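## Task

Lift the front cooling block, the one beside the handle, out of the drawer of cooler COLD and set it on deck slot D1, lying flat within the slot's locators. Its 4 loose tubes must finish in the same bores they began in. The rear block must stay flat where it is with every tube in its bore, and plate P1 must remain on D2 unchanged. Finish by releasing the block and moving the gripper away.

## Robot and tools

Setup: two arms, left_arm and right_arm, each with six joints and a parallel gripper. Either arm may do the job, and the idle one may be parked out of the way. COLD is loose on the table. It must end within about a finger's width of its start, upright and barely rotated. Its open drawer rolls when pushed. D1 is the deck slot beside COLD, and D2 lies past D1. Random tugs on a held part or nudges to loose objects can happen.

Frame: one shared world frame. The origin sits on the table top midway between the arms, +z is up, +x points out over the table, and left_arm is on the +y side. The arm names do not refer to image sides. Reported hand positions are in metres, orientation is a wxyz quaternion, and velocities are in m/s and rad/s. The printed hand position can be off from the real one, more so at long reach.

Tool execute_actions, argument actions: a list holding one item or none. An empty list only returns the current state. A wait item is {"steps": N} with N up to 300 control steps of 1/30 s, counted from the previous result; no new command is sent. A motion item is {"rows": [...], "steps": N}, with 1 to 15 rows and N up to 15 (default 15). Each row is used for one step, and the last row repeats if there are fewer rows than steps. Optional pictures (true/false) controls whether camera images come back. A refused call sends nothing.

Each row is a single flat list of 18 numbers covering both arms, always all 18 even if one arm stays still. First comes left_arm: waist, shoulder, elbow, forearm roll, wrist pitch, wrist roll, as absolute joint target angles in radians (the same form as the Joint positions line), then gripper position, force_limit, speed. Then the same nine for right_arm. Stated joint ranges: waist, shoulder, forearm roll, wrist pitch and wrist roll -6.283 to 6.283, elbow -2.792 to 2.792. Real ends may differ by up to 0.010 rad. A target more than 0.010 past a stated end, and further out than the last reading, is refused; one past the real end is clipped there and the result may say "joint sent to its limit".

Gripper numbers, each in [-1, 1], absolute commands rather than offsets. position: +1 fully open (140 mm), pads touch near -0.8, -1 closes until blocked. force_limit: roughly 14 N at -1, 60 N at 0, 107 N at +1 (parts up to 40 mm wide). speed: gap rate about 30 mm/s at -1, 140 at 0, 250 at +1. To keep a gripper unchanged, resend its previous three numbers; a 0 is itself a command. Fingers point along the gripper's +z and open along its y. The reported hand point is between closed pads; fingertips extend about 33 mm past it when closed, 9 mm when open, and shift about 24 mm outward while closing, so keep clearance above surfaces.

Motion limits: joint target speeds are capped (2.09 rad/s waist and shoulder, 3.14 elbow, 3.93 the wrist joints), with 0.3 s to accelerate, and an arm's joints are timed to arrive together. Targets are held within a lead of the measured angle: 0.456 rad waist/shoulder, 0.683 elbow, 0.854 wrist joints. If targets would move the hand more than 70 mm from where it is, they are scaled back. Arms keep heading to the last row sent while you think or wait, until motion stalls or a step is HELD.

Result lines: per-arm pose and velocity; Joint positions and Joint velocities (rad, rad/s); joint torques in that order (with unit offsets and noise); Flange force (outside force on the gripper, includes held weight, noisy, "no reading" near singularities or at start); position_measured in counts (3 open, 230 pads touching, not linear); object_status: 0 moving, 1 blocked while opening, 2 blocked while closing (a grip), 3 reached target or pads met. After closing with -1, confirm 2. To squeeze harder while at 2, raise force_limit and switch position between -1 and -0.98. "joint command not followed" means a clearance check altered joint targets; HELD marks steps not sent.

Hazards: a joint torque at its load limit (waist/shoulder 302, elbow 142, wrist joints 40 N m, held weight included) or an outside force of 144 N stops that arm for 10 s and cancels the rest of the call. Motor heat from holding loads can trigger MOTOR HOT, then an OVER-TEMPERATURE FAULT with brakes on. Avoid arm-on-arm contact, drops, slams, hard pushes, and anything leaving the table, which ends the scene.

Tool zoom_image: camera (cam_high, cam_low, cam_left_wrist, cam_right_wrist) and region [x0, y0, x1, y1] in image pixels from the top-left, at most 504 by 504. All cameras give 504x504 images; calibration with K, distortion and T_world_to_cam is supplied, and wrist camera poses follow the arm joints.

Tool finished_scene: argument scene, the current scene's number. Replying without a tool call ends everything.

Each tool is called as name(argument=value, ...) on one line, values as JSON.

## Session

execute_actions(actions=[])

Scene clock: 0.00 s of 6600.00 s.
left_arm: end_effector_position=(+0.6260, +0.8893, +0.1101) position_measured=3 object_status=3 end_effector_quat_wxyz=(+0.601, -0.495, +0.530, -0.336) end_effector_velocity=(-0.000, -0.001, -0.001) end_effector_angular_velocity=(-0.002, +0.002, -0.001) | right_arm: end_effector_position=(+0.3426, -0.5769, +0.1953) position_measured=3 object_status=3 end_effector_quat_wxyz=(+0.571, +0.668, -0.232, -0.418) end_effector_velocity=(-0.000, -0.000, +0.000) end_effector_angular_velocity=(+0.001, -0.000, -0.000)
Joint positions: left_arm=[ 0.773  0.579  2.332 -2.768  1.304  0.227] | right_arm=[ 0.307  0.601  1.965 -0.378  2.115  2.642]
Joint velocities: left_arm=[-0.     0.     0.001  0.001 -0.001 -0.001] | right_arm=[-0.    -0.001  0.001 -0.    -0.    -0.001]
Joint torques (N m, as the joint torque sensors report them, + toward a larger angle): no reading
Flange force (N, the push that the arm receives, along the gripper's own x y z axes): no reading

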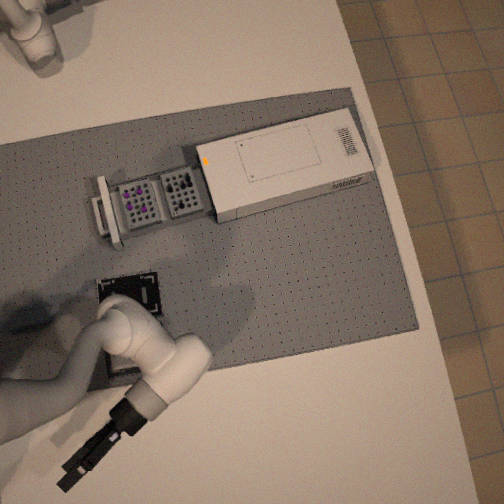

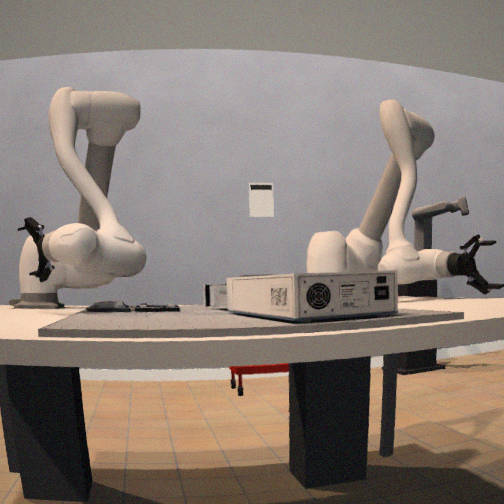

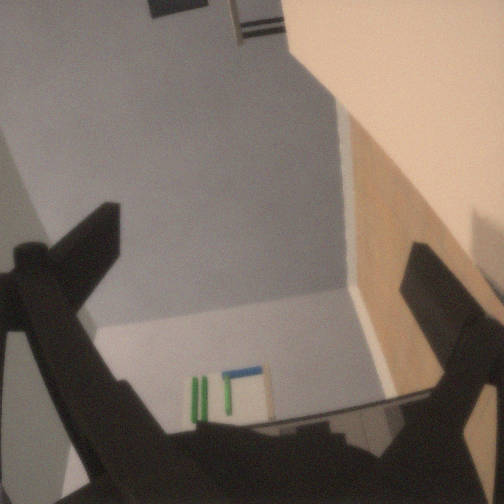

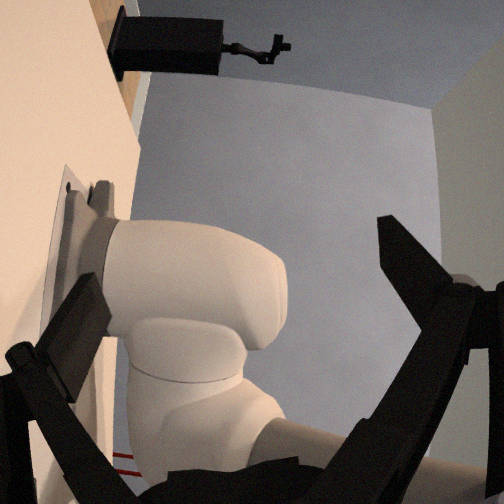

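zoom_image(camera="cam_high", region=[60, 140, 240, 320])

Region (60, 140, 240, 320) of cam_high's 504x504 image, scaled by 2.800, with more detail than that image has.

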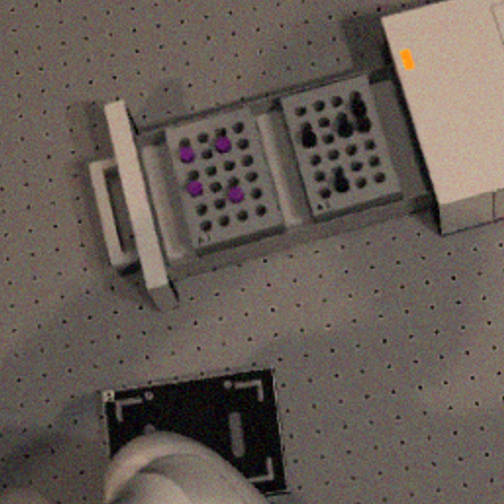

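execute_actions(actions=[{"rows":[[-0.57,0.189,1.619,-3.1416,-1.333,0.227,1,0,0,-0.6,0.5,1.965,-0.378,2.115,2.642,1,0,0]],"steps":15}], pictures=false)

execute_actions(actions=[{"steps":90}])

Scene clock: 24.97 s of 6600.00 s.
left_arm: end_effector_position=(+0.7916, +0.8548, +0.2556) position_measured=3 object_status=3 end_effector_quat_wxyz=(+0.617, -0.465, +0.541, -0.332) end_effector_velocity=(+0.316, -0.216, +0.300) end_effector_angular_velocity=(-0.017, +0.076, -0.138) | right_arm: end_effector_position=(+0.3207, -0.7182, +0.2178) position_measured=3 object_status=3 end_effector_quat_wxyz=(+0.463, +0.620, -0.382, -0.505) end_effector_velocity=(-0.124, -0.334, +0.031) end_effector_angular_velocity=(-0.012, -0.094, -1.034)
Joint positions: left_arm=[ 0.579  0.438  2.076 -2.903  0.941  0.227] | right_arm=[-0.108  0.534  1.965 -0.378  2.115  2.642]
Joint velocities: left_arm=[-0.471 -0.274 -0.5   -0.261 -0.875 -0.   ] | right_arm=[-1.034 -0.094 -0.    -0.    -0.    -0.   ]
Joint torques (N m, as the joint torque sensors report them, + toward a larger angle): left_arm=[ -2.15 -69.2  -26.1   -2.95   2.69  -0.52] | right_arm=[  1.   -79.73 -20.43   1.15   2.74   0.53]
Flange force (N, the push that the arm receives, along the gripper's own x y z axes): left_arm=[0.2 -0.6 -5.1] | right_arm=[3.9 -7.8 -1.0]
Steps of this call (steps 1 to 90: nothing new was sent; then 21.47 s passed at rest; steps 91 to 105: all 15 steps of this action). Readings (joint positions | what the end effector reports):
91: left_arm=[0.773 0.579 2.332 -2.768 1.304 0.227] | right_arm=[0.307 0.601 1.965 -0.378 2.115 2.642] | left_arm position_measured=3 object_status=3 | right_arm position_measured=3 object_status=3
92: left_arm=[0.768 0.575 2.326 -2.771 1.295 0.227] | right_arm=[0.303 0.600 1.965 -0.378 2.115 2.642] | left_arm position_measured=3 object_status=3 | right_arm position_measured=3 object_status=3
94: left_arm=[0.741 0.552 2.283 -2.795 1.243 0.227] | right_arm=[0.272 0.593 1.965 -0.378 2.115 2.642] | left_arm position_measured=3 object_status=3 | right_arm position_measured=3 object_status=3
98: left_arm=[0.685 0.508 2.203 -2.836 1.138 0.227] | right_arm=[0.136 0.566 1.965 -0.378 2.115 2.642] | left_arm position_measured=3 object_status=3 | right_arm position_measured=3 object_status=3
105: the state above

Scene clock: 27.97 s of 6600.00 s.
left_arm: end_effector_position=(+0.4485, +0.0969, +0.2976) position_measured=3 object_status=3 end_effector_quat_wxyz=(+0.000, -0.297, +0.955, -0.000) end_effector_velocity=(+0.000, +0.000, +0.000) end_effector_angular_velocity=(-0.001, +0.001, +0.003) | right_arm: end_effector_position=(+0.2264, -0.8562, +0.2294) position_measured=3 object_status=3 end_effector_quat_wxyz=(+0.324, +0.514, -0.532, -0.590) end_effector_velocity=(-0.000, -0.000, -0.000) end_effector_angular_velocity=(-0.000, -0.001, -0.001)
Joint positions: left_arm=[-0.57   0.189  1.619 -3.142 -1.333  0.227] | right_arm=[-0.6    0.5    1.965 -0.378  2.115  2.642]
Joint velocities: left_arm=[ 0.001 -0.    -0.001 -0.002 -0.001 -0.001] | right_arm=[-0.001 -0.001  0.001 -0.    -0.001 -0.   ]
Joint torques (N m, as the joint torque sensors report them, + toward a larger angle): left_arm=[  0.64 -62.7  -42.1   -4.41   0.17  -0.5 ] | right_arm=[  1.01 -75.17 -22.34   1.62   2.6   -0.13]
Flange force (N, the push that the arm receives, along the gripper's own x y z axes): left_arm=[-0.4 -1.1 2.6] | right_arm=[2.7 -3.8 -2.3]
Steps of this call (steps 1 to 90: the robot went on to your last target). Readings (joint positions | what the end effector reports):
1: left_arm=[0.563 0.429 2.060 -2.911 0.911 0.227] | right_arm=[-0.143 0.531 1.965 -0.378 2.115 2.642] | left_arm position_measured=3 object_status=3 | right_arm position_measured=3 object_status=3
2: left_arm=[0.547 0.420 2.043 -2.920 0.880 0.227] | right_arm=[-0.178 0.529 1.965 -0.378 2.115 2.642] | left_arm position_measured=3 object_status=3 | right_arm position_measured=3 object_status=3
4: left_arm=[0.514 0.403 2.011 -2.937 0.818 0.227] | right_arm=[-0.248 0.524 1.965 -0.378 2.115 2.642] | left_arm position_measured=3 object_status=3 | right_arm position_measured=3 object_status=3
8: left_arm=[0.445 0.371 1.952 -2.967 0.688 0.227] | right_arm=[-0.389 0.514 1.965 -0.378 2.115 2.642] | left_arm position_measured=3 object_status=3 | right_arm position_measured=3 object_status=3
90: the state above
All arms were judged still, so your last target was given up. Only a new action makes them travel on or press farther. Fingers that are still opening or closing keep moving.
camera_calibration (this result's frames):
cam_left_wrist: T_world_to_cam=[[-0.670475, 0.741646, -0.020616, 0.238542], [0.681686, 0.626761, 0.377458, -0.471185], [0.292862, 0.239023, -0.925797, 0.306453], [0, 0, 0, 1]] pos_world=[0.391388, 0.0451573, 0.466483]
cam_right_wrist: T_world_to_cam=[[-0.0682338, -0.0653085, 0.995529, -0.274863], [0.648821, 0.755112, 0.094007, 0.486786], [-0.757876, 0.652335, -0.00915065, 0.923051], [0, 0, 0, 1]] pos_world=[0.364966, -0.987667, 0.236319]

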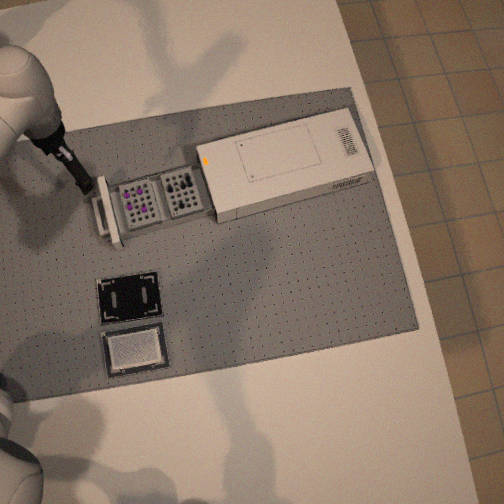

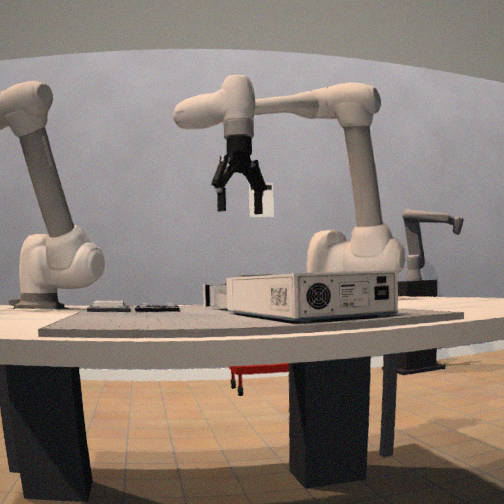

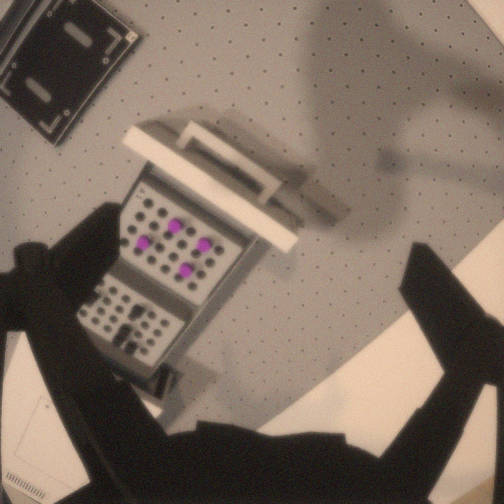

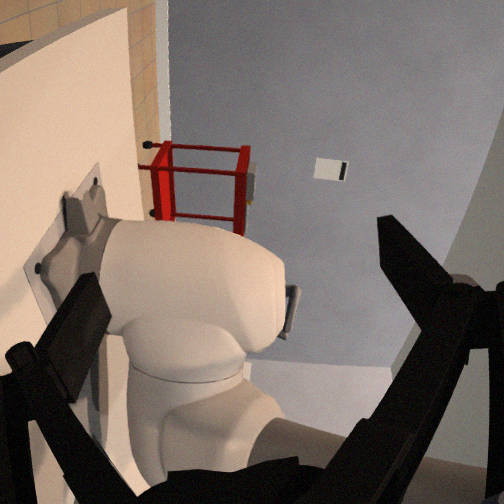

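execute_actions(actions=[{"rows":[[-0.4645,0.3745,1.4627,-3.1416,-1.3044,-0.735,1,0,0,-0.6,0.5,1.965,-0.378,2.115,2.642,1,0,0]],"steps":15}], pictures=false)

execute_actions(actions=[{"steps":30}])

Scene clock: 42.57 s of 6600.00 s.
left_arm: end_effector_position=(+0.5647, +0.0897, +0.2544) position_measured=3 object_status=3 end_effector_quat_wxyz=(+0.000, +0.710, -0.704, -0.000) end_effector_velocity=(+0.173, +0.006, -0.078) end_effector_angular_velocity=(+0.002, +0.002, +1.500) | right_arm: end_effector_position=(+0.2264, -0.8562, +0.2294) position_measured=3 object_status=3 end_effector_quat_wxyz=(+0.324, +0.514, -0.532, -0.590) end_effector_velocity=(-0.000, +0.000, +0.000) end_effector_angular_velocity=(+0.000, -0.000, -0.000)
Joint positions: left_arm=[-0.473  0.359  1.476 -3.142 -1.307 -0.652] | right_arm=[-0.6    0.5    1.965 -0.378  2.115  2.642]
Joint velocities: left_arm=[ 0.144  0.253 -0.211  0.     0.039 -1.356] | right_arm=[-0. -0.  0. -0.  0. -0.]
Joint torques (N m, as the joint torque sensors report them, + toward a larger angle): left_arm=[ -5.41 -94.6  -42.8   -4.58  -0.29   0.03] | right_arm=[  0.47 -75.45 -23.73   1.42   3.04   0.33]
Flange force (N, the push that the arm receives, along the gripper's own x y z axes): left_arm=[1.0 -4.1 4.5] | right_arm=[2.0 -5.5 0.1]
Steps of this call (steps 1 to 90: nothing new was sent; then 11.10 s passed at rest; steps 91 to 105: all 15 steps of this action). Readings (joint positions | what the end effector reports):
91: left_arm=[-0.570 0.189 1.619 -3.142 -1.333 0.227] | right_arm=[-0.600 0.500 1.965 -0.378 2.115 2.642] | left_arm position_measured=3 object_status=3 | right_arm position_measured=3 object_status=3
92: left_arm=[-0.569 0.191 1.617 -3.142 -1.333 0.218] | right_arm=[-0.600 0.500 1.965 -0.378 2.115 2.642] | left_arm position_measured=3 object_status=3 | right_arm position_measured=3 object_status=3
94: left_arm=[-0.562 0.203 1.606 -3.142 -1.331 0.159] | right_arm=[-0.600 0.500 1.965 -0.378 2.115 2.642] | left_arm position_measured=3 object_status=3 | right_arm position_measured=3 object_status=3
98: left_arm=[-0.529 0.262 1.557 -3.142 -1.322 -0.126] | right_arm=[-0.600 0.500 1.965 -0.378 2.115 2.642] | left_arm position_measured=3 object_status=3 | right_arm position_measured=3 object_status=3
105: the state above

Scene clock: 43.57 s of 6600.00 s.
left_arm: end_effector_position=(+0.5753, +0.0901, +0.2498) position_measured=3 object_status=3 end_effector_quat_wxyz=(+0.000, +0.741, -0.671, +0.000) end_effector_velocity=(-0.000, -0.000, +0.000) end_effector_angular_velocity=(-0.001, -0.001, -0.000) | right_arm: end_effector_position=(+0.2264, -0.8562, +0.2294) position_measured=3 object_status=3 end_effector_quat_wxyz=(+0.324, +0.514, -0.532, -0.590) end_effector_velocity=(-0.000, +0.000, +0.001) end_effector_angular_velocity=(-0.001, -0.001, -0.000)
Joint positions: left_arm=[-0.465  0.374  1.463 -3.142 -1.304 -0.735] | right_arm=[-0.6    0.5    1.965 -0.378  2.115  2.642]
Joint velocities: left_arm=[-0.    -0.001  0.    -0.     0.     0.   ] | right_arm=[-0.    -0.002  0.     0.     0.     0.   ]
Joint torques (N m, as the joint torque sensors report them, + toward a larger angle): left_arm=[  1.66 -80.56 -42.39  -4.25   0.19  -0.65] | right_arm=[  0.95 -76.74 -22.99   1.14   2.61   0.19]
Flange force (N, the push that the arm receives, along the gripper's own x y z axes): left_arm=[0.5 1.8 3.4] | right_arm=[2.5 -5.8 -2.8]
Steps of this call (steps 1 to 30: the robot went on to your last target). Readings (joint positions | what the end effector reports):
1: left_arm=[-0.469 0.367 1.470 -3.142 -1.306 -0.691] | right_arm=[-0.600 0.500 1.965 -0.378 2.115 2.642] | left_arm position_measured=3 object_status=3 | right_arm position_measured=3 object_status=3
2: left_arm=[-0.466 0.372 1.465 -3.142 -1.305 -0.717] | right_arm=[-0.600 0.500 1.965 -0.378 2.115 2.642] | left_arm position_measured=3 object_status=3 | right_arm position_measured=3 object_status=3
4: left_arm=[-0.465 0.374 1.463 -3.142 -1.304 -0.734] | right_arm=[-0.600 0.500 1.965 -0.378 2.115 2.642] | left_arm position_measured=3 object_status=3 | right_arm position_measured=3 object_status=3
8: left_arm=[-0.465 0.374 1.463 -3.142 -1.304 -0.735] | right_arm=[-0.600 0.500 1.965 -0.378 2.115 2.642] | left_arm position_measured=3 object_status=3 | right_arm position_measured=3 object_status=3
30: the state above
All arms were judged still, so your last target was given up. Only a new action makes them travel on or press farther. Fingers that are still opening or closing keep moving.
camera_calibration (this result's frames):
cam_left_wrist: T_world_to_cam=[[-0.973071, -0.22964, -0.0199768, 0.589022], [-0.220034, 0.899537, 0.377385, -0.0410644], [-0.0686928, 0.371617, -0.925841, 0.422848], [0, 0, 0, 1]] pos_world=[0.593171, 0.0150646, 0.418753]
cam_right_wrist: T_world_to_cam=[[-0.0682235, -0.0653157, 0.99553, -0.274867], [0.648822, 0.755111, 0.0940058, 0.486786], [-0.757876, 0.652335, -0.00913809, 0.923049], [0, 0, 0, 1]] pos_world=[0.364967, -0.987668, 0.236313]

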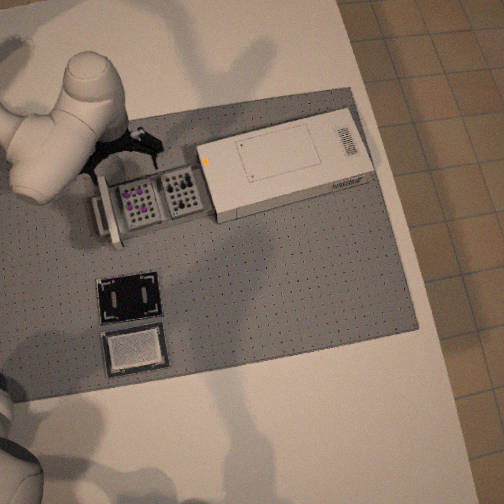

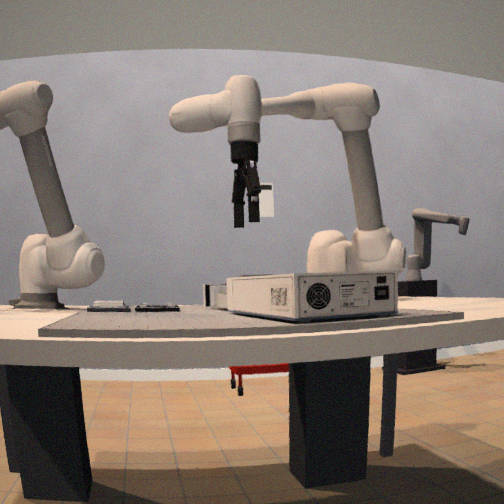

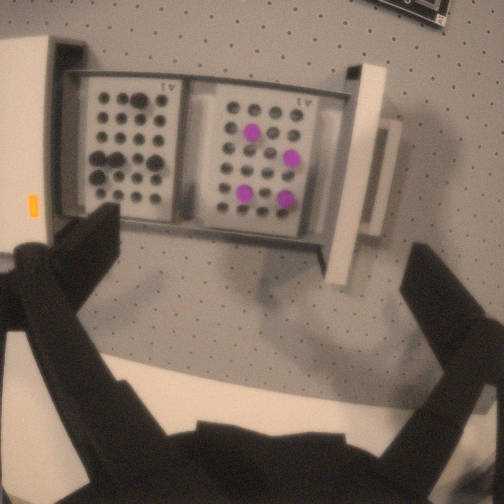

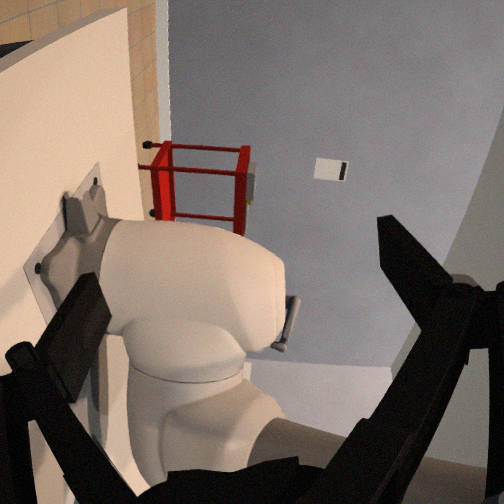

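execute_actions(actions=[{"rows":[[-0.4704,0.4587,1.5679,-3.1416,-1.115,-0.741,0.5,0,0,-0.6,0.5,1.965,-0.378,2.115,2.642,1,0,0]],"steps":15}], pictures=false)

execute_actions(actions=[{"steps":20}])

Scene clock: 50.90 s of 6600.00 s.
left_arm: end_effector_position=(+0.5812, +0.0802, +0.1301) position_measured=66 object_status=0 end_effector_quat_wxyz=(-0.000, +0.742, -0.671, +0.000) end_effector_velocity=(-0.001, -0.000, -0.003) end_effector_angular_velocity=(+0.001, +0.000, -0.002) | right_arm: end_effector_position=(+0.2264, -0.8562, +0.2294) position_measured=3 object_status=3 end_effector_quat_wxyz=(+0.324, +0.514, -0.532, -0.590) end_effector_velocity=(-0.000, +0.000, -0.001) end_effector_angular_velocity=(+0.002, +0.001, -0.000)
Joint positions: left_arm=[-0.47   0.459  1.568 -3.141 -1.115 -0.741] | right_arm=[-0.6    0.5    1.965 -0.378  2.115  2.642]
Joint velocities: left_arm=[-0.001  0.002  0.003  0.001  0.004  0.   ] | right_arm=[-0.     0.001  0.001 -0.    -0.    -0.001]
Joint torques (N m, as the joint torque sensors report them, + toward a larger angle): left_arm=[  1.17 -85.28 -40.07  -4.23  -0.41  -0.73] | right_arm=[  2.28 -78.69 -24.17   1.98   2.19   0.07]
Flange force (N, the push that the arm receives, along the gripper's own x y z axes): left_arm=[-1.7 2.9 4.3] | right_arm=[7.1 -8.8 -2.1]
Steps of this call (steps 1 to 90: nothing new was sent; then 3.83 s passed at rest; steps 91 to 105: all 15 steps of this action). Readings (joint positions | what the end effector reports):
91: left_arm=[-0.464 0.375 1.463 -3.142 -1.304 -0.735] | right_arm=[-0.600 0.500 1.965 -0.378 2.115 2.642] | left_arm position_measured=3 object_status=0 | right_arm position_measured=3 object_status=3
92: left_arm=[-0.465 0.378 1.466 -3.142 -1.295 -0.735] | right_arm=[-0.600 0.500 1.965 -0.378 2.115 2.642] | left_arm position_measured=7 object_status=0 | right_arm position_measured=3 object_status=3
94: left_arm=[-0.466 0.402 1.497 -3.142 -1.242 -0.737] | right_arm=[-0.600 0.500 1.965 -0.378 2.115 2.642] | left_arm position_measured=22 object_status=0 | right_arm position_measured=3 object_status=3
98: left_arm=[-0.469 0.447 1.554 -3.141 -1.141 -0.740] | right_arm=[-0.600 0.500 1.965 -0.378 2.115 2.642] | left_arm position_measured=52 object_status=0 | right_arm position_measured=3 object_status=3
105: the state above

Scene clock: 51.57 s of 6600.00 s.
left_arm: end_effector_position=(+0.5811, +0.0801, +0.1298) position_measured=66 object_status=3 end_effector_quat_wxyz=(+0.000, +0.742, -0.671, -0.000) end_effector_velocity=(+0.000, +0.000, -0.000) end_effector_angular_velocity=(+0.000, -0.000, +0.002) | right_arm: end_effector_position=(+0.2264, -0.8562, +0.2294) position_measured=3 object_status=3 end_effector_quat_wxyz=(+0.324, +0.514, -0.532, -0.590) end_effector_velocity=(+0.000, -0.000, -0.000) end_effector_angular_velocity=(+0.000, +0.000, +0.000)
Joint positions: left_arm=[-0.47   0.459  1.568 -3.142 -1.115 -0.741] | right_arm=[-0.6    0.5    1.965 -0.378  2.115  2.642]
Joint velocities: left_arm=[ 0.001  0.     0.     0.     0.    -0.001] | right_arm=[ 0.  0. -0.  0. -0. -0.]
Joint torques (N m, as the joint torque sensors report them, + toward a larger angle): left_arm=[  0.14 -86.42 -38.53  -3.84   0.34  -0.43] | right_arm=[  2.31 -79.84 -24.43   1.5    2.59   0.34]
Flange force (N, the push that the arm receives, along the gripper's own x y z axes): left_arm=[1.3 -2.1 3.0] | right_arm=[7.0 -10.1 -2.2]
Steps of this call (steps 1 to 15: the robot went on to your last target; steps 16 to 20: nothing new was sent). Readings (joint positions | what the end effector reports):
1: left_arm=[-0.470 0.459 1.568 -3.141 -1.115 -0.741] | right_arm=[-0.600 0.500 1.965 -0.378 2.115 2.642] | left_arm position_measured=66 object_status=3 | right_arm position_measured=3 object_status=3
2: left_arm=[-0.470 0.459 1.568 -3.141 -1.115 -0.741] | right_arm=[-0.600 0.500 1.965 -0.378 2.115 2.642] | left_arm position_measured=66 object_status=3 | right_arm position_measured=3 object_status=3
4: left_arm=[-0.470 0.459 1.568 -3.141 -1.115 -0.741] | right_arm=[-0.600 0.500 1.965 -0.378 2.115 2.642] | left_arm position_measured=66 object_status=3 | right_arm position_measured=3 object_status=3
8: left_arm=[-0.470 0.459 1.568 -3.141 -1.115 -0.741] | right_arm=[-0.600 0.500 1.965 -0.378 2.115 2.642] | left_arm position_measured=66 object_status=3 | right_arm position_measured=3 object_status=3
20: the state above
All arms were judged still, so your last target was given up. Only a new action makes them travel on or press farther. Fingers that are still opening or closing keep moving.
camera_calibration (this result's frames):
cam_left_wrist: T_world_to_cam=[[-0.97305, -0.229723, -0.0200216, 0.589984], [-0.220125, 0.8995, 0.377419, 0.0144963], [-0.0686924, 0.371655, -0.925826, 0.315818], [0, 0, 0, 1]] pos_world=[0.598969, 0.00511808, 0.298734]
cam_right_wrist: T_world_to_cam=[[-0.0682236, -0.0653159, 0.99553, -0.274867], [0.648822, 0.755111, 0.094006, 0.486786], [-0.757876, 0.652335, -0.00913796, 0.923049], [0, 0, 0, 1]] pos_world=[0.364967, -0.987668, 0.236313]

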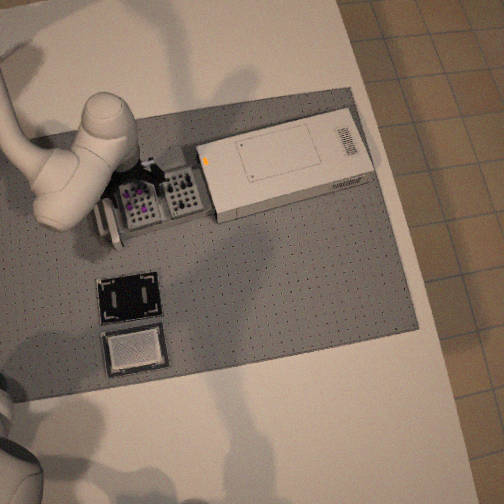

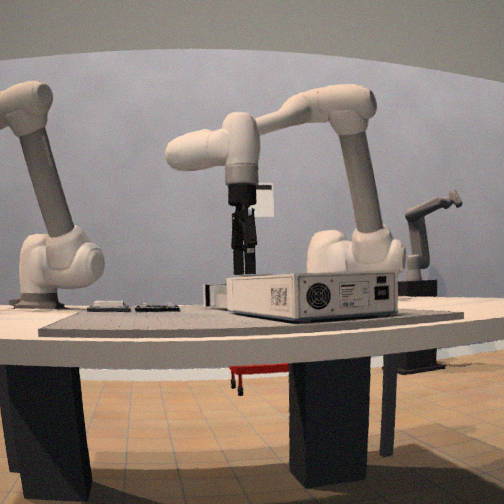

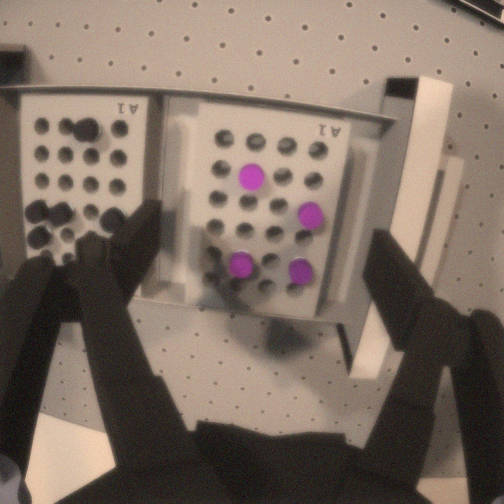

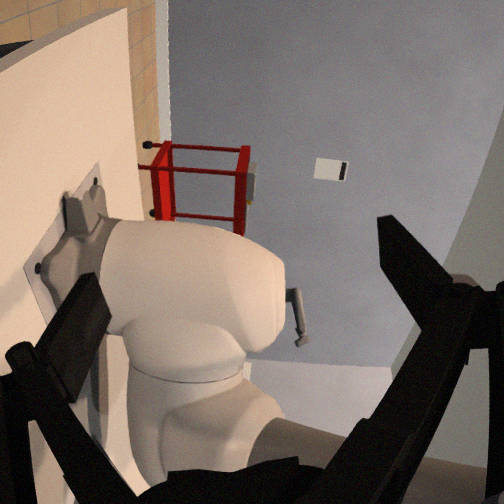

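zoom_image(camera="cam_left_wrist", region=[120, 70, 420, 370])

Region (120, 70, 420, 370) of cam_left_wrist's 504x504 image, scaled by 1.680, with more detail than that image has.

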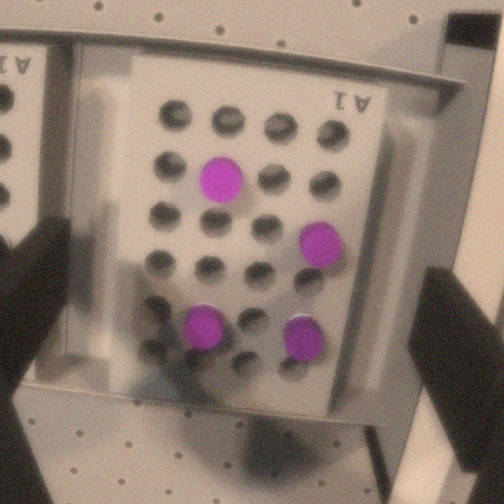

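execute_actions(actions=[{"rows":[[-0.4704,0.4929,1.6052,-3.1416,-1.0435,-0.741,0.42,0,0,-0.6,0.5,1.965,-0.378,2.115,2.642,1,0,0]],"steps":15}])

Scene clock: 59.63 s of 6600.00 s.
left_arm: end_effector_position=(+0.5810, +0.0801, +0.0849) position_measured=76 object_status=3 end_effector_quat_wxyz=(+0.000, +0.742, -0.671, +0.000) end_effector_velocity=(+0.000, -0.000, +0.000) end_effector_angular_velocity=(+0.001, -0.001, -0.002) | right_arm: end_effector_position=(+0.2264, -0.8562, +0.2294) position_measured=3 object_status=3 end_effector_quat_wxyz=(+0.324, +0.514, -0.532, -0.590) end_effector_velocity=(-0.000, +0.000, -0.000) end_effector_angular_velocity=(+0.002, +0.004, -0.000)
Joint positions: left_arm=[-0.47   0.493  1.605 -3.142 -1.044 -0.741] | right_arm=[-0.6    0.5    1.965 -0.378  2.115  2.642]
Joint velocities: left_arm=[-0.001  0.    -0.001  0.002 -0.     0.   ] | right_arm=[-0.     0.002  0.001  0.     0.001 -0.   ]
Joint torques (N m, as the joint torque sensors report them, + toward a larger angle): left_arm=[ -0.48 -87.66 -38.15  -3.89   0.18  -0.79] | right_arm=[  3.82 -76.16 -23.3    1.79   2.66   0.07]
Flange force (N, the push that the arm receives, along the gripper's own x y z axes): left_arm=[-1.4 -0.3 3.5] | right_arm=[7.8 -5.2 -0.1]
Steps of this call (steps 1 to 90: nothing new was sent; then 4.57 s passed at rest; steps 91 to 105: all 15 steps of this action). Readings (joint positions | what the end effector reports):
91: left_arm=[-0.470 0.459 1.568 -3.142 -1.114 -0.741] | right_arm=[-0.600 0.500 1.965 -0.378 2.115 2.642] | left_arm position_measured=66 object_status=0 | right_arm position_measured=3 object_status=3
92: left_arm=[-0.470 0.462 1.572 -3.142 -1.106 -0.741] | right_arm=[-0.600 0.500 1.965 -0.378 2.115 2.642] | left_arm position_measured=70 object_status=0 | right_arm position_measured=3 object_status=3
94: left_arm=[-0.470 0.482 1.594 -3.142 -1.065 -0.741] | right_arm=[-0.600 0.500 1.965 -0.378 2.115 2.642] | left_arm position_measured=76 object_status=0 | right_arm position_measured=3 object_status=3
98: left_arm=[-0.470 0.493 1.605 -3.142 -1.045 -0.741] | right_arm=[-0.600 0.500 1.965 -0.378 2.115 2.642] | left_arm position_measured=76 object_status=0 | right_arm position_measured=3 object_status=3
105: the state above
camera_calibration (this result's frames):
cam_left_wrist: T_world_to_cam=[[-0.973051, -0.22972, -0.0199981, 0.589041], [-0.220119, 0.899533, 0.377344, 0.0314811], [-0.0686946, 0.371577, -0.925857, 0.274275], [0, 0, 0, 1]] pos_world=[0.598938, 0.00508222, 0.25384]
cam_right_wrist: T_world_to_cam=[[-0.0682236, -0.0653158, 0.99553, -0.274867], [0.648822, 0.755111, 0.0940059, 0.486786], [-0.757875, 0.652335, -0.00913804, 0.923049], [0, 0, 0, 1]] pos_world=[0.364967, -0.987668, 0.236313]

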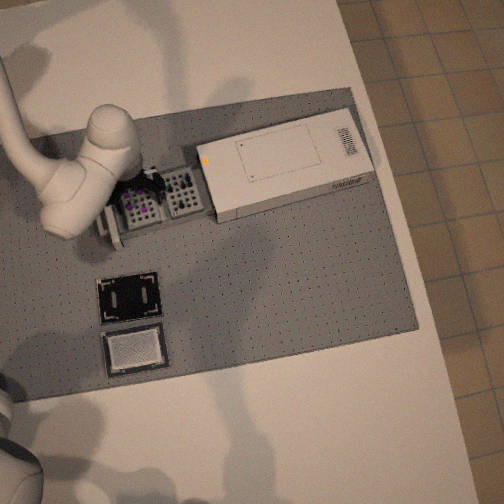

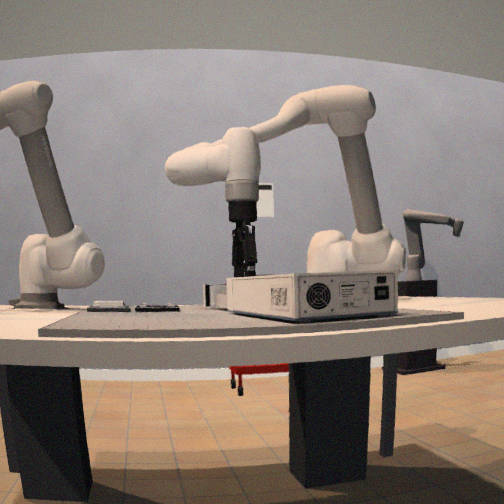

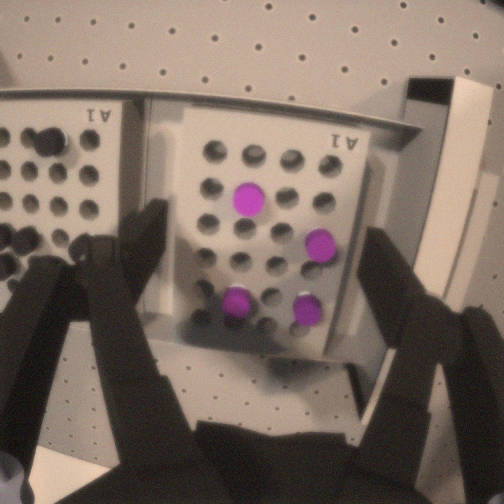

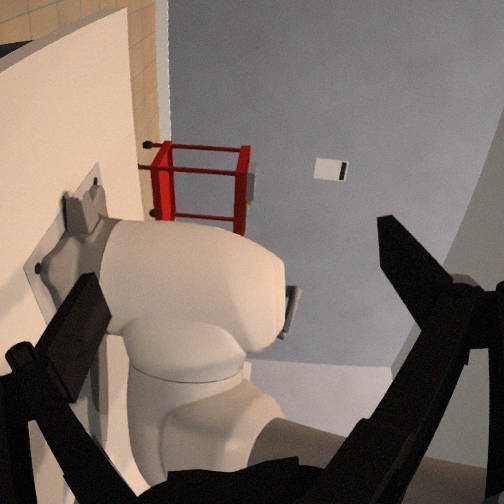

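execute_actions(actions=[{"rows":[[-0.4689,0.4955,1.6028,-3.1416,-1.0433,-0.7395,0.42,0,0,-0.6,0.5,1.965,-0.378,2.115,2.642,1,0,0],[-0.4689,0.4955,1.6028,-3.1416,-1.0433,-0.7395,0.42,0,0,-0.6,0.5,1.965,-0.378,2.115,2.642,1,0,0],[-0.4689,0.4955,1.6028,-3.1416,-1.0433,-0.7395,0.42,0,0,-0.6,0.5,1.965,-0.378,2.115,2.642,1,0,0],[-0.4689,0.4996,1.6062,-3.1416,-1.0358,-0.7395,0.42,0,0,-0.6,0.5,1.965,-0.378,2.115,2.642,1,0,0],[-0.4689,0.5037,1.6096,-3.1416,-1.0283,-0.7395,0.42,0,0,-0.6,0.5,1.965,-0.378,2.115,2.642,1,0,0],[-0.4689,0.5078,1.6131,-3.1416,-1.0207,-0.7395,0.42,0,0,-0.6,0.5,1.965,-0.378,2.115,2.642,1,0,0],[-0.4689,0.5119,1.6165,-3.1416,-1.0132,-0.7395,0.42,0,0,-0.6,0.5,1.965,-0.378,2.115,2.642,1,0,0],[-0.4689,0.516,1.6199,-3.1416,-1.0057,-0.7395,0.42,0,0,-0.6,0.5,1.965,-0.378,2.115,2.642,1,0,0]],"steps":15}])

Scene clock: 68.77 s of 6600.00 s.
left_arm: end_effector_position=(+0.5830, +0.0801, +0.0601) position_measured=76 object_status=3 end_effector_quat_wxyz=(-0.000, +0.742, -0.671, +0.000) end_effector_velocity=(-0.000, +0.000, -0.002) end_effector_angular_velocity=(-0.000, +0.000, +0.000) | right_arm: end_effector_position=(+0.2264, -0.8562, +0.2294) position_measured=3 object_status=3 end_effector_quat_wxyz=(+0.324, +0.514, -0.532, -0.590) end_effector_velocity=(-0.001, +0.000, +0.000) end_effector_angular_velocity=(+0.001, +0.002, -0.001)
Joint positions: left_arm=[-0.469  0.516  1.62  -3.142 -1.006 -0.74 ] | right_arm=[-0.6    0.5    1.965 -0.378  2.115  2.642]
Joint velocities: left_arm=[ 0.     0.001  0.002 -0.     0.004 -0.   ] | right_arm=[-0.    -0.     0.001  0.     0.001 -0.   ]
Joint torques (N m, as the joint torque sensors report them, + toward a larger angle): left_arm=[  1.66 -91.   -36.47  -3.65   0.39  -0.45] | right_arm=[  2.71 -78.47 -23.31   1.81   2.5   -0.01]
Flange force (N, the push that the arm receives, along the gripper's own x y z axes): left_arm=[3.5 -1.8 3.9] | right_arm=[7.3 -7.6 -2.6]
Steps of this call (steps 1 to 15: the robot went on to your last target; steps 16 to 90: nothing new was sent; then 5.63 s passed at rest; steps 91 to 105: all 15 steps of this action). Readings (joint positions | what the end effector reports):
91: left_arm=[-0.470 0.493 1.605 -3.142 -1.043 -0.741] | right_arm=[-0.600 0.500 1.965 -0.378 2.115 2.642] | left_arm position_measured=76 object_status=3 | right_arm position_measured=3 object_status=3
92: left_arm=[-0.470 0.494 1.605 -3.142 -1.043 -0.741] | right_arm=[-0.600 0.500 1.965 -0.378 2.115 2.642] | left_arm position_measured=76 object_status=3 | right_arm position_measured=3 object_status=3
94: left_arm=[-0.469 0.495 1.604 -3.142 -1.043 -0.740] | right_arm=[-0.600 0.500 1.965 -0.378 2.115 2.642] | left_arm position_measured=76 object_status=3 | right_arm position_measured=3 object_status=3
98: left_arm=[-0.469 0.506 1.612 -3.142 -1.023 -0.740] | right_arm=[-0.600 0.500 1.965 -0.378 2.115 2.642] | left_arm position_measured=76 object_status=3 | right_arm position_measured=3 object_status=3
105: the state above
camera_calibration (this result's frames):
cam_left_wrist: T_world_to_cam=[[-0.973053, -0.229705, -0.0200835, 0.590482], [-0.220133, 0.899509, 0.377391, 0.0412367], [-0.0686234, 0.371643, -0.925836, 0.251329], [0, 0, 0, 1]] pos_world=[0.600895, 0.00513939, 0.228986]
cam_right_wrist: T_world_to_cam=[[-0.0682237, -0.0653157, 0.99553, -0.274867], [0.648822, 0.755111, 0.0940059, 0.486786], [-0.757876, 0.652335, -0.00913815, 0.923049], [0, 0, 0, 1]] pos_world=[0.364967, -0.987668, 0.236313]

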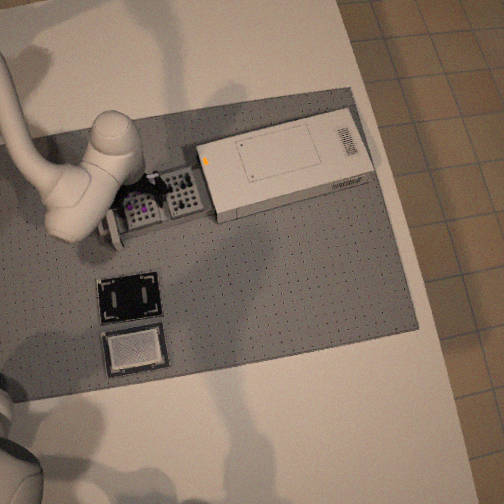

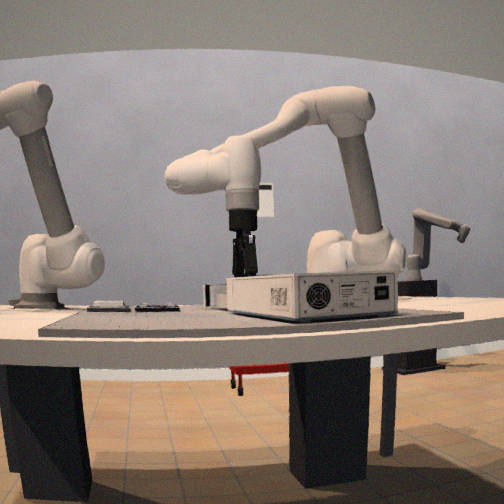

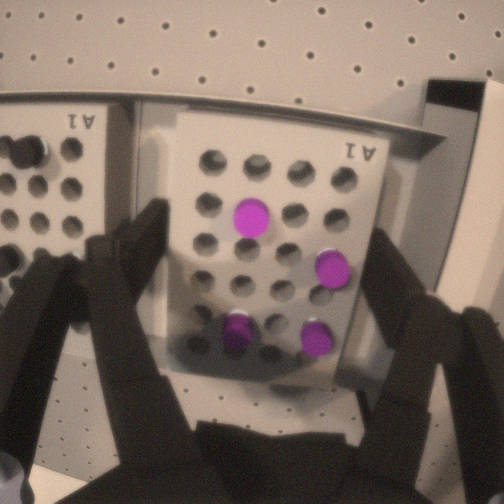

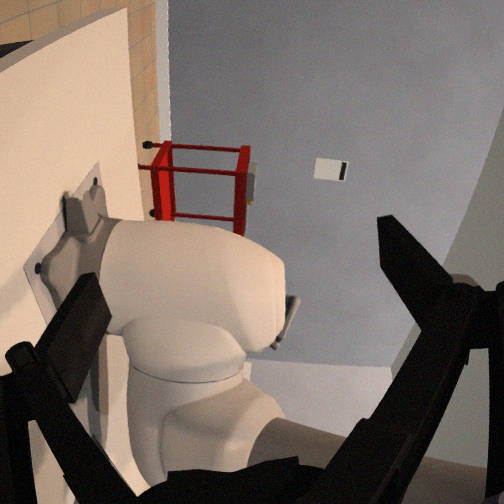

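execute_actions(actions=[{"rows":[[-0.4689,0.5201,1.6233,-3.1416,-0.9982,-0.7395,0.42,0,0,-0.6,0.5,1.965,-0.378,2.115,2.642,1,0,0]],"steps":10}], pictures=false)

execute_actions(actions=[{"rows":[[-0.4689,0.5201,1.6233,-3.1416,-0.9982,-0.7395,-1,0.6,-0.8,-0.6,0.5,1.965,-0.378,2.115,2.642,1,0,0]],"steps":15}], pictures=false)

execute_actions(actions=[{"steps":10}])

Scene clock: 72.87 s of 6600.00 s.
left_arm: end_effector_position=(+0.5829, +0.0802, +0.0551) position_measured=76 object_status=3 end_effector_quat_wxyz=(+0.000, +0.742, -0.671, +0.000) end_effector_velocity=(+0.001, -0.001, -0.000) end_effector_angular_velocity=(-0.001, -0.002, +0.001) | right_arm: end_effector_position=(+0.2264, -0.8562, +0.2294) position_measured=3 object_status=3 end_effector_quat_wxyz=(+0.324, +0.514, -0.532, -0.590) end_effector_velocity=(+0.000, +0.000, +0.000) end_effector_angular_velocity=(+0.001, +0.001, +0.000)
Joint positions: left_arm=[-0.469  0.52   1.623 -3.142 -0.998 -0.739] | right_arm=[-0.6    0.5    1.965 -0.378  2.115  2.642]
Joint velocities: left_arm=[-0.     0.001 -0.001  0.001  0.002 -0.001] | right_arm=[ 0.     0.    -0.    -0.     0.002 -0.001]
Joint torques (N m, as the joint torque sensors report them, + toward a larger angle): left_arm=[  1.08 -89.48 -36.64  -3.87   0.22  -0.45] | right_arm=[  0.32 -77.05 -24.55   1.87   2.75   0.25]
Flange force (N, the push that the arm receives, along the gripper's own x y z axes): left_arm=[1.1 -0.1 3.4] | right_arm=[2.8 -7.2 -0.2]
Steps of this call (steps 1 to 15: the robot went on to your last target; steps 16 to 90: nothing new was sent; then 0.77 s passed at rest; steps 91 to 100: all 10 steps of this action). Readings (joint positions | what the end effector reports):
91: left_arm=[-0.469 0.516 1.620 -3.142 -1.005 -0.740] | right_arm=[-0.600 0.500 1.965 -0.378 2.115 2.642] | left_arm position_measured=76 object_status=3 | right_arm position_measured=3 object_status=3
92: left_arm=[-0.469 0.517 1.621 -3.142 -1.003 -0.739] | right_arm=[-0.600 0.500 1.965 -0.378 2.115 2.642] | left_arm position_measured=76 object_status=3 | right_arm position_measured=3 object_status=3
94: left_arm=[-0.469 0.519 1.623 -3.142 -1.000 -0.740] | right_arm=[-0.600 0.500 1.965 -0.378 2.115 2.642] | left_arm position_measured=76 object_status=3 | right_arm position_measured=3 object_status=3
98: left_arm=[-0.469 0.520 1.623 -3.142 -0.998 -0.739] | right_arm=[-0.600 0.500 1.965 -0.378 2.115 2.642] | left_arm position_measured=76 object_status=3 | right_arm position_measured=3 object_status=3
100: the state above

Scene clock: 73.37 s of 6600.00 s.
left_arm: end_effector_position=(+0.5830, +0.0802, +0.0553) position_measured=104 object_status=0 end_effector_quat_wxyz=(-0.000, +0.742, -0.671, +0.000) end_effector_velocity=(-0.001, +0.000, -0.001) end_effector_angular_velocity=(+0.002, +0.002, -0.001) | right_arm: end_effector_position=(+0.2264, -0.8562, +0.2294) position_measured=3 object_status=3 end_effector_quat_wxyz=(+0.324, +0.514, -0.532, -0.590) end_effector_velocity=(+0.000, +0.000, -0.000) end_effector_angular_velocity=(-0.000, -0.000, +0.000)
Joint positions: left_arm=[-0.469  0.52   1.623 -3.142 -0.998 -0.739] | right_arm=[-0.6    0.5    1.965 -0.378  2.115  2.642]
Joint velocities: left_arm=[-0.001  0.001  0.001  0.001 -0.001 -0.   ] | right_arm=[ 0.  0.  0.  0. -0.  0.]
Joint torques (N m, as the joint torque sensors report them, + toward a larger angle): left_arm=[ -5.02 -51.63 -11.01  -6.17  -2.71   0.42] | right_arm=[  2.93 -77.07 -24.15   1.89   2.48   0.1 ]
Flange force (N, the push that the arm receives, along the gripper's own x y z axes): left_arm=[-1.5 -7.1 -42.2] | right_arm=[6.5 -6.3 0.2]
Steps of this call (steps 1 to 15: all 15 steps of this action). Readings (joint positions | what the end effector reports):
1: left_arm=[-0.469 0.520 1.623 -3.142 -0.998 -0.739] | right_arm=[-0.600 0.500 1.965 -0.378 2.115 2.642] | left_arm position_measured=76 object_status=0 | right_arm position_measured=3 object_status=3
2: left_arm=[-0.469 0.520 1.623 -3.142 -0.998 -0.740] | right_arm=[-0.600 0.500 1.965 -0.378 2.115 2.642] | left_arm position_measured=78 object_status=0 | right_arm position_measured=3 object_status=3
4: left_arm=[-0.469 0.520 1.623 -3.142 -0.998 -0.740] | right_arm=[-0.600 0.500 1.965 -0.378 2.115 2.642] | left_arm position_measured=83 object_status=0 | right_arm position_measured=3 object_status=3
8: left_arm=[-0.469 0.520 1.623 -3.142 -0.998 -0.739] | right_arm=[-0.600 0.500 1.965 -0.378 2.115 2.642] | left_arm position_measured=94 object_status=0 | right_arm position_measured=3 object_status=3
15: the state above

Scene clock: 73.70 s of 6600.00 s.
left_arm: end_effector_position=(+0.5830, +0.0802, +0.0552) position_measured=104 object_status=2 end_effector_quat_wxyz=(+0.000, +0.742, -0.671, +0.000) end_effector_velocity=(-0.001, -0.001, -0.000) end_effector_angular_velocity=(-0.000, +0.001, +0.000) | right_arm: end_effector_position=(+0.2264, -0.8562, +0.2294) position_measured=3 object_status=3 end_effector_quat_wxyz=(+0.324, +0.514, -0.532, -0.590) end_effector_velocity=(-0.000, -0.000, +0.000) end_effector_angular_velocity=(-0.000, -0.000, -0.001)
Joint positions: left_arm=[-0.469  0.52   1.623 -3.142 -0.998 -0.739] | right_arm=[-0.6    0.5    1.965 -0.378  2.115  2.642]
Joint velocities: left_arm=[-0.001  0.    -0.    -0.001 -0.001 -0.   ] | right_arm=[-0.001 -0.     0.    -0.    -0.    -0.   ]
Joint torques (N m, as the joint torque sensors report them, + toward a larger angle): left_arm=[ -3.98 -50.75  -9.37  -6.09  -3.58   0.4 ] | right_arm=[  1.76 -77.93 -22.41   2.24   2.51   0.17]
Flange force (N, the push that the arm receives, along the gripper's own x y z axes): left_arm=[0.6 -7.5 -43.3] | right_arm=[7.0 -6.9 -4.4]
Steps of this call (steps 1 to 10: the robot went on to your last target). Readings (joint positions | what the end effector reports):
1: left_arm=[-0.469 0.520 1.623 -3.142 -0.998 -0.739] | right_arm=[-0.600 0.500 1.965 -0.378 2.115 2.642] | left_arm position_measured=104 object_status=0 | right_arm position_measured=3 object_status=3
2: left_arm=[-0.469 0.520 1.623 -3.142 -0.998 -0.739] | right_arm=[-0.600 0.500 1.965 -0.378 2.115 2.642] | left_arm position_measured=104 object_status=2 | right_arm position_measured=3 object_status=3
4: left_arm=[-0.469 0.520 1.623 -3.142 -0.998 -0.739] | right_arm=[-0.600 0.500 1.965 -0.378 2.115 2.642] | left_arm position_measured=104 object_status=2 | right_arm position_measured=3 object_status=3
8: left_arm=[-0.469 0.520 1.623 -3.142 -0.998 -0.739] | right_arm=[-0.600 0.500 1.965 -0.378 2.115 2.642] | left_arm position_measured=104 object_status=2 | right_arm position_measured=3 object_status=3
10: the state above
camera_calibration (this result's frames):
cam_left_wrist: T_world_to_cam=[[-0.973028, -0.229813, -0.0200684, 0.590362], [-0.220231, 0.899505, 0.377344, 0.0430568], [-0.0686669, 0.371586, -0.925856, 0.246787], [0, 0, 0, 1]] pos_world=[0.600867, 0.00524039, 0.22409]
cam_right_wrist: T_world_to_cam=[[-0.0682238, -0.0653156, 0.99553, -0.274867], [0.648822, 0.755111, 0.0940059, 0.486786], [-0.757876, 0.652335, -0.0091383, 0.923049], [0, 0, 0, 1]] pos_world=[0.364967, -0.987668, 0.236313]

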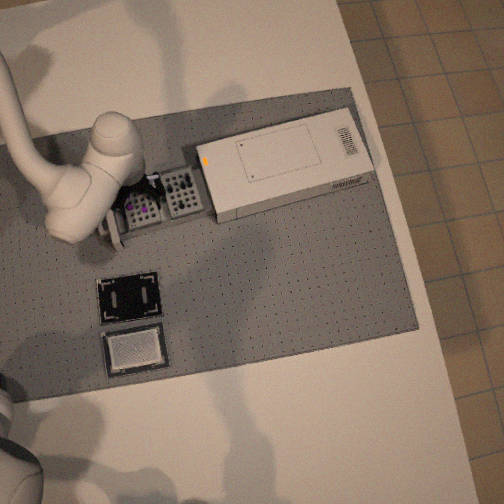

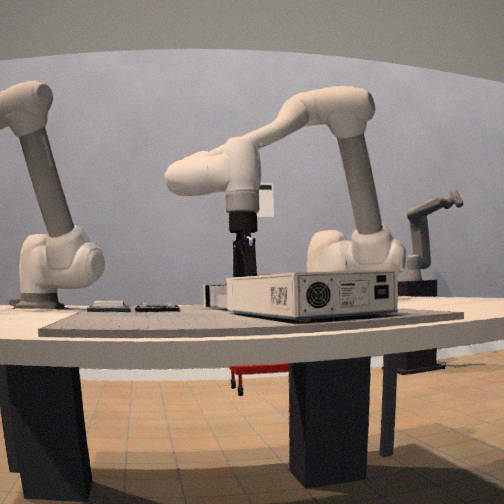

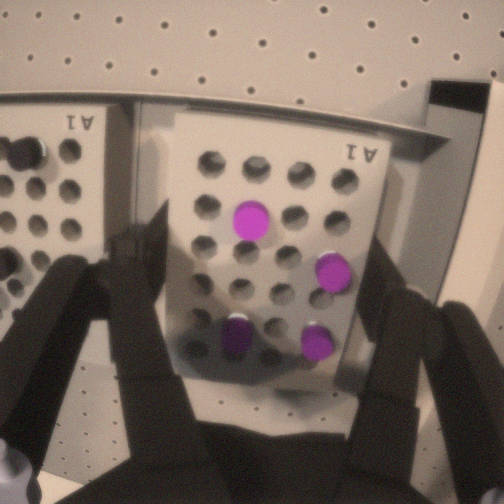

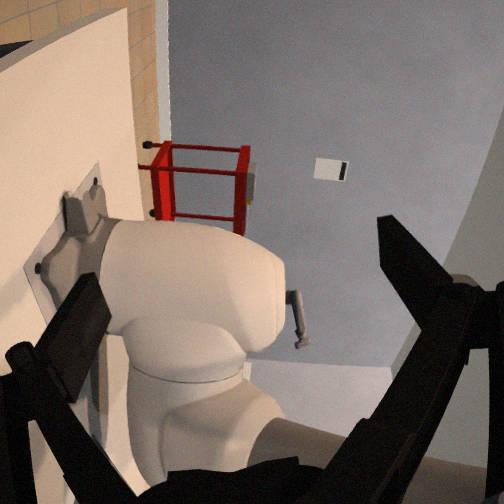

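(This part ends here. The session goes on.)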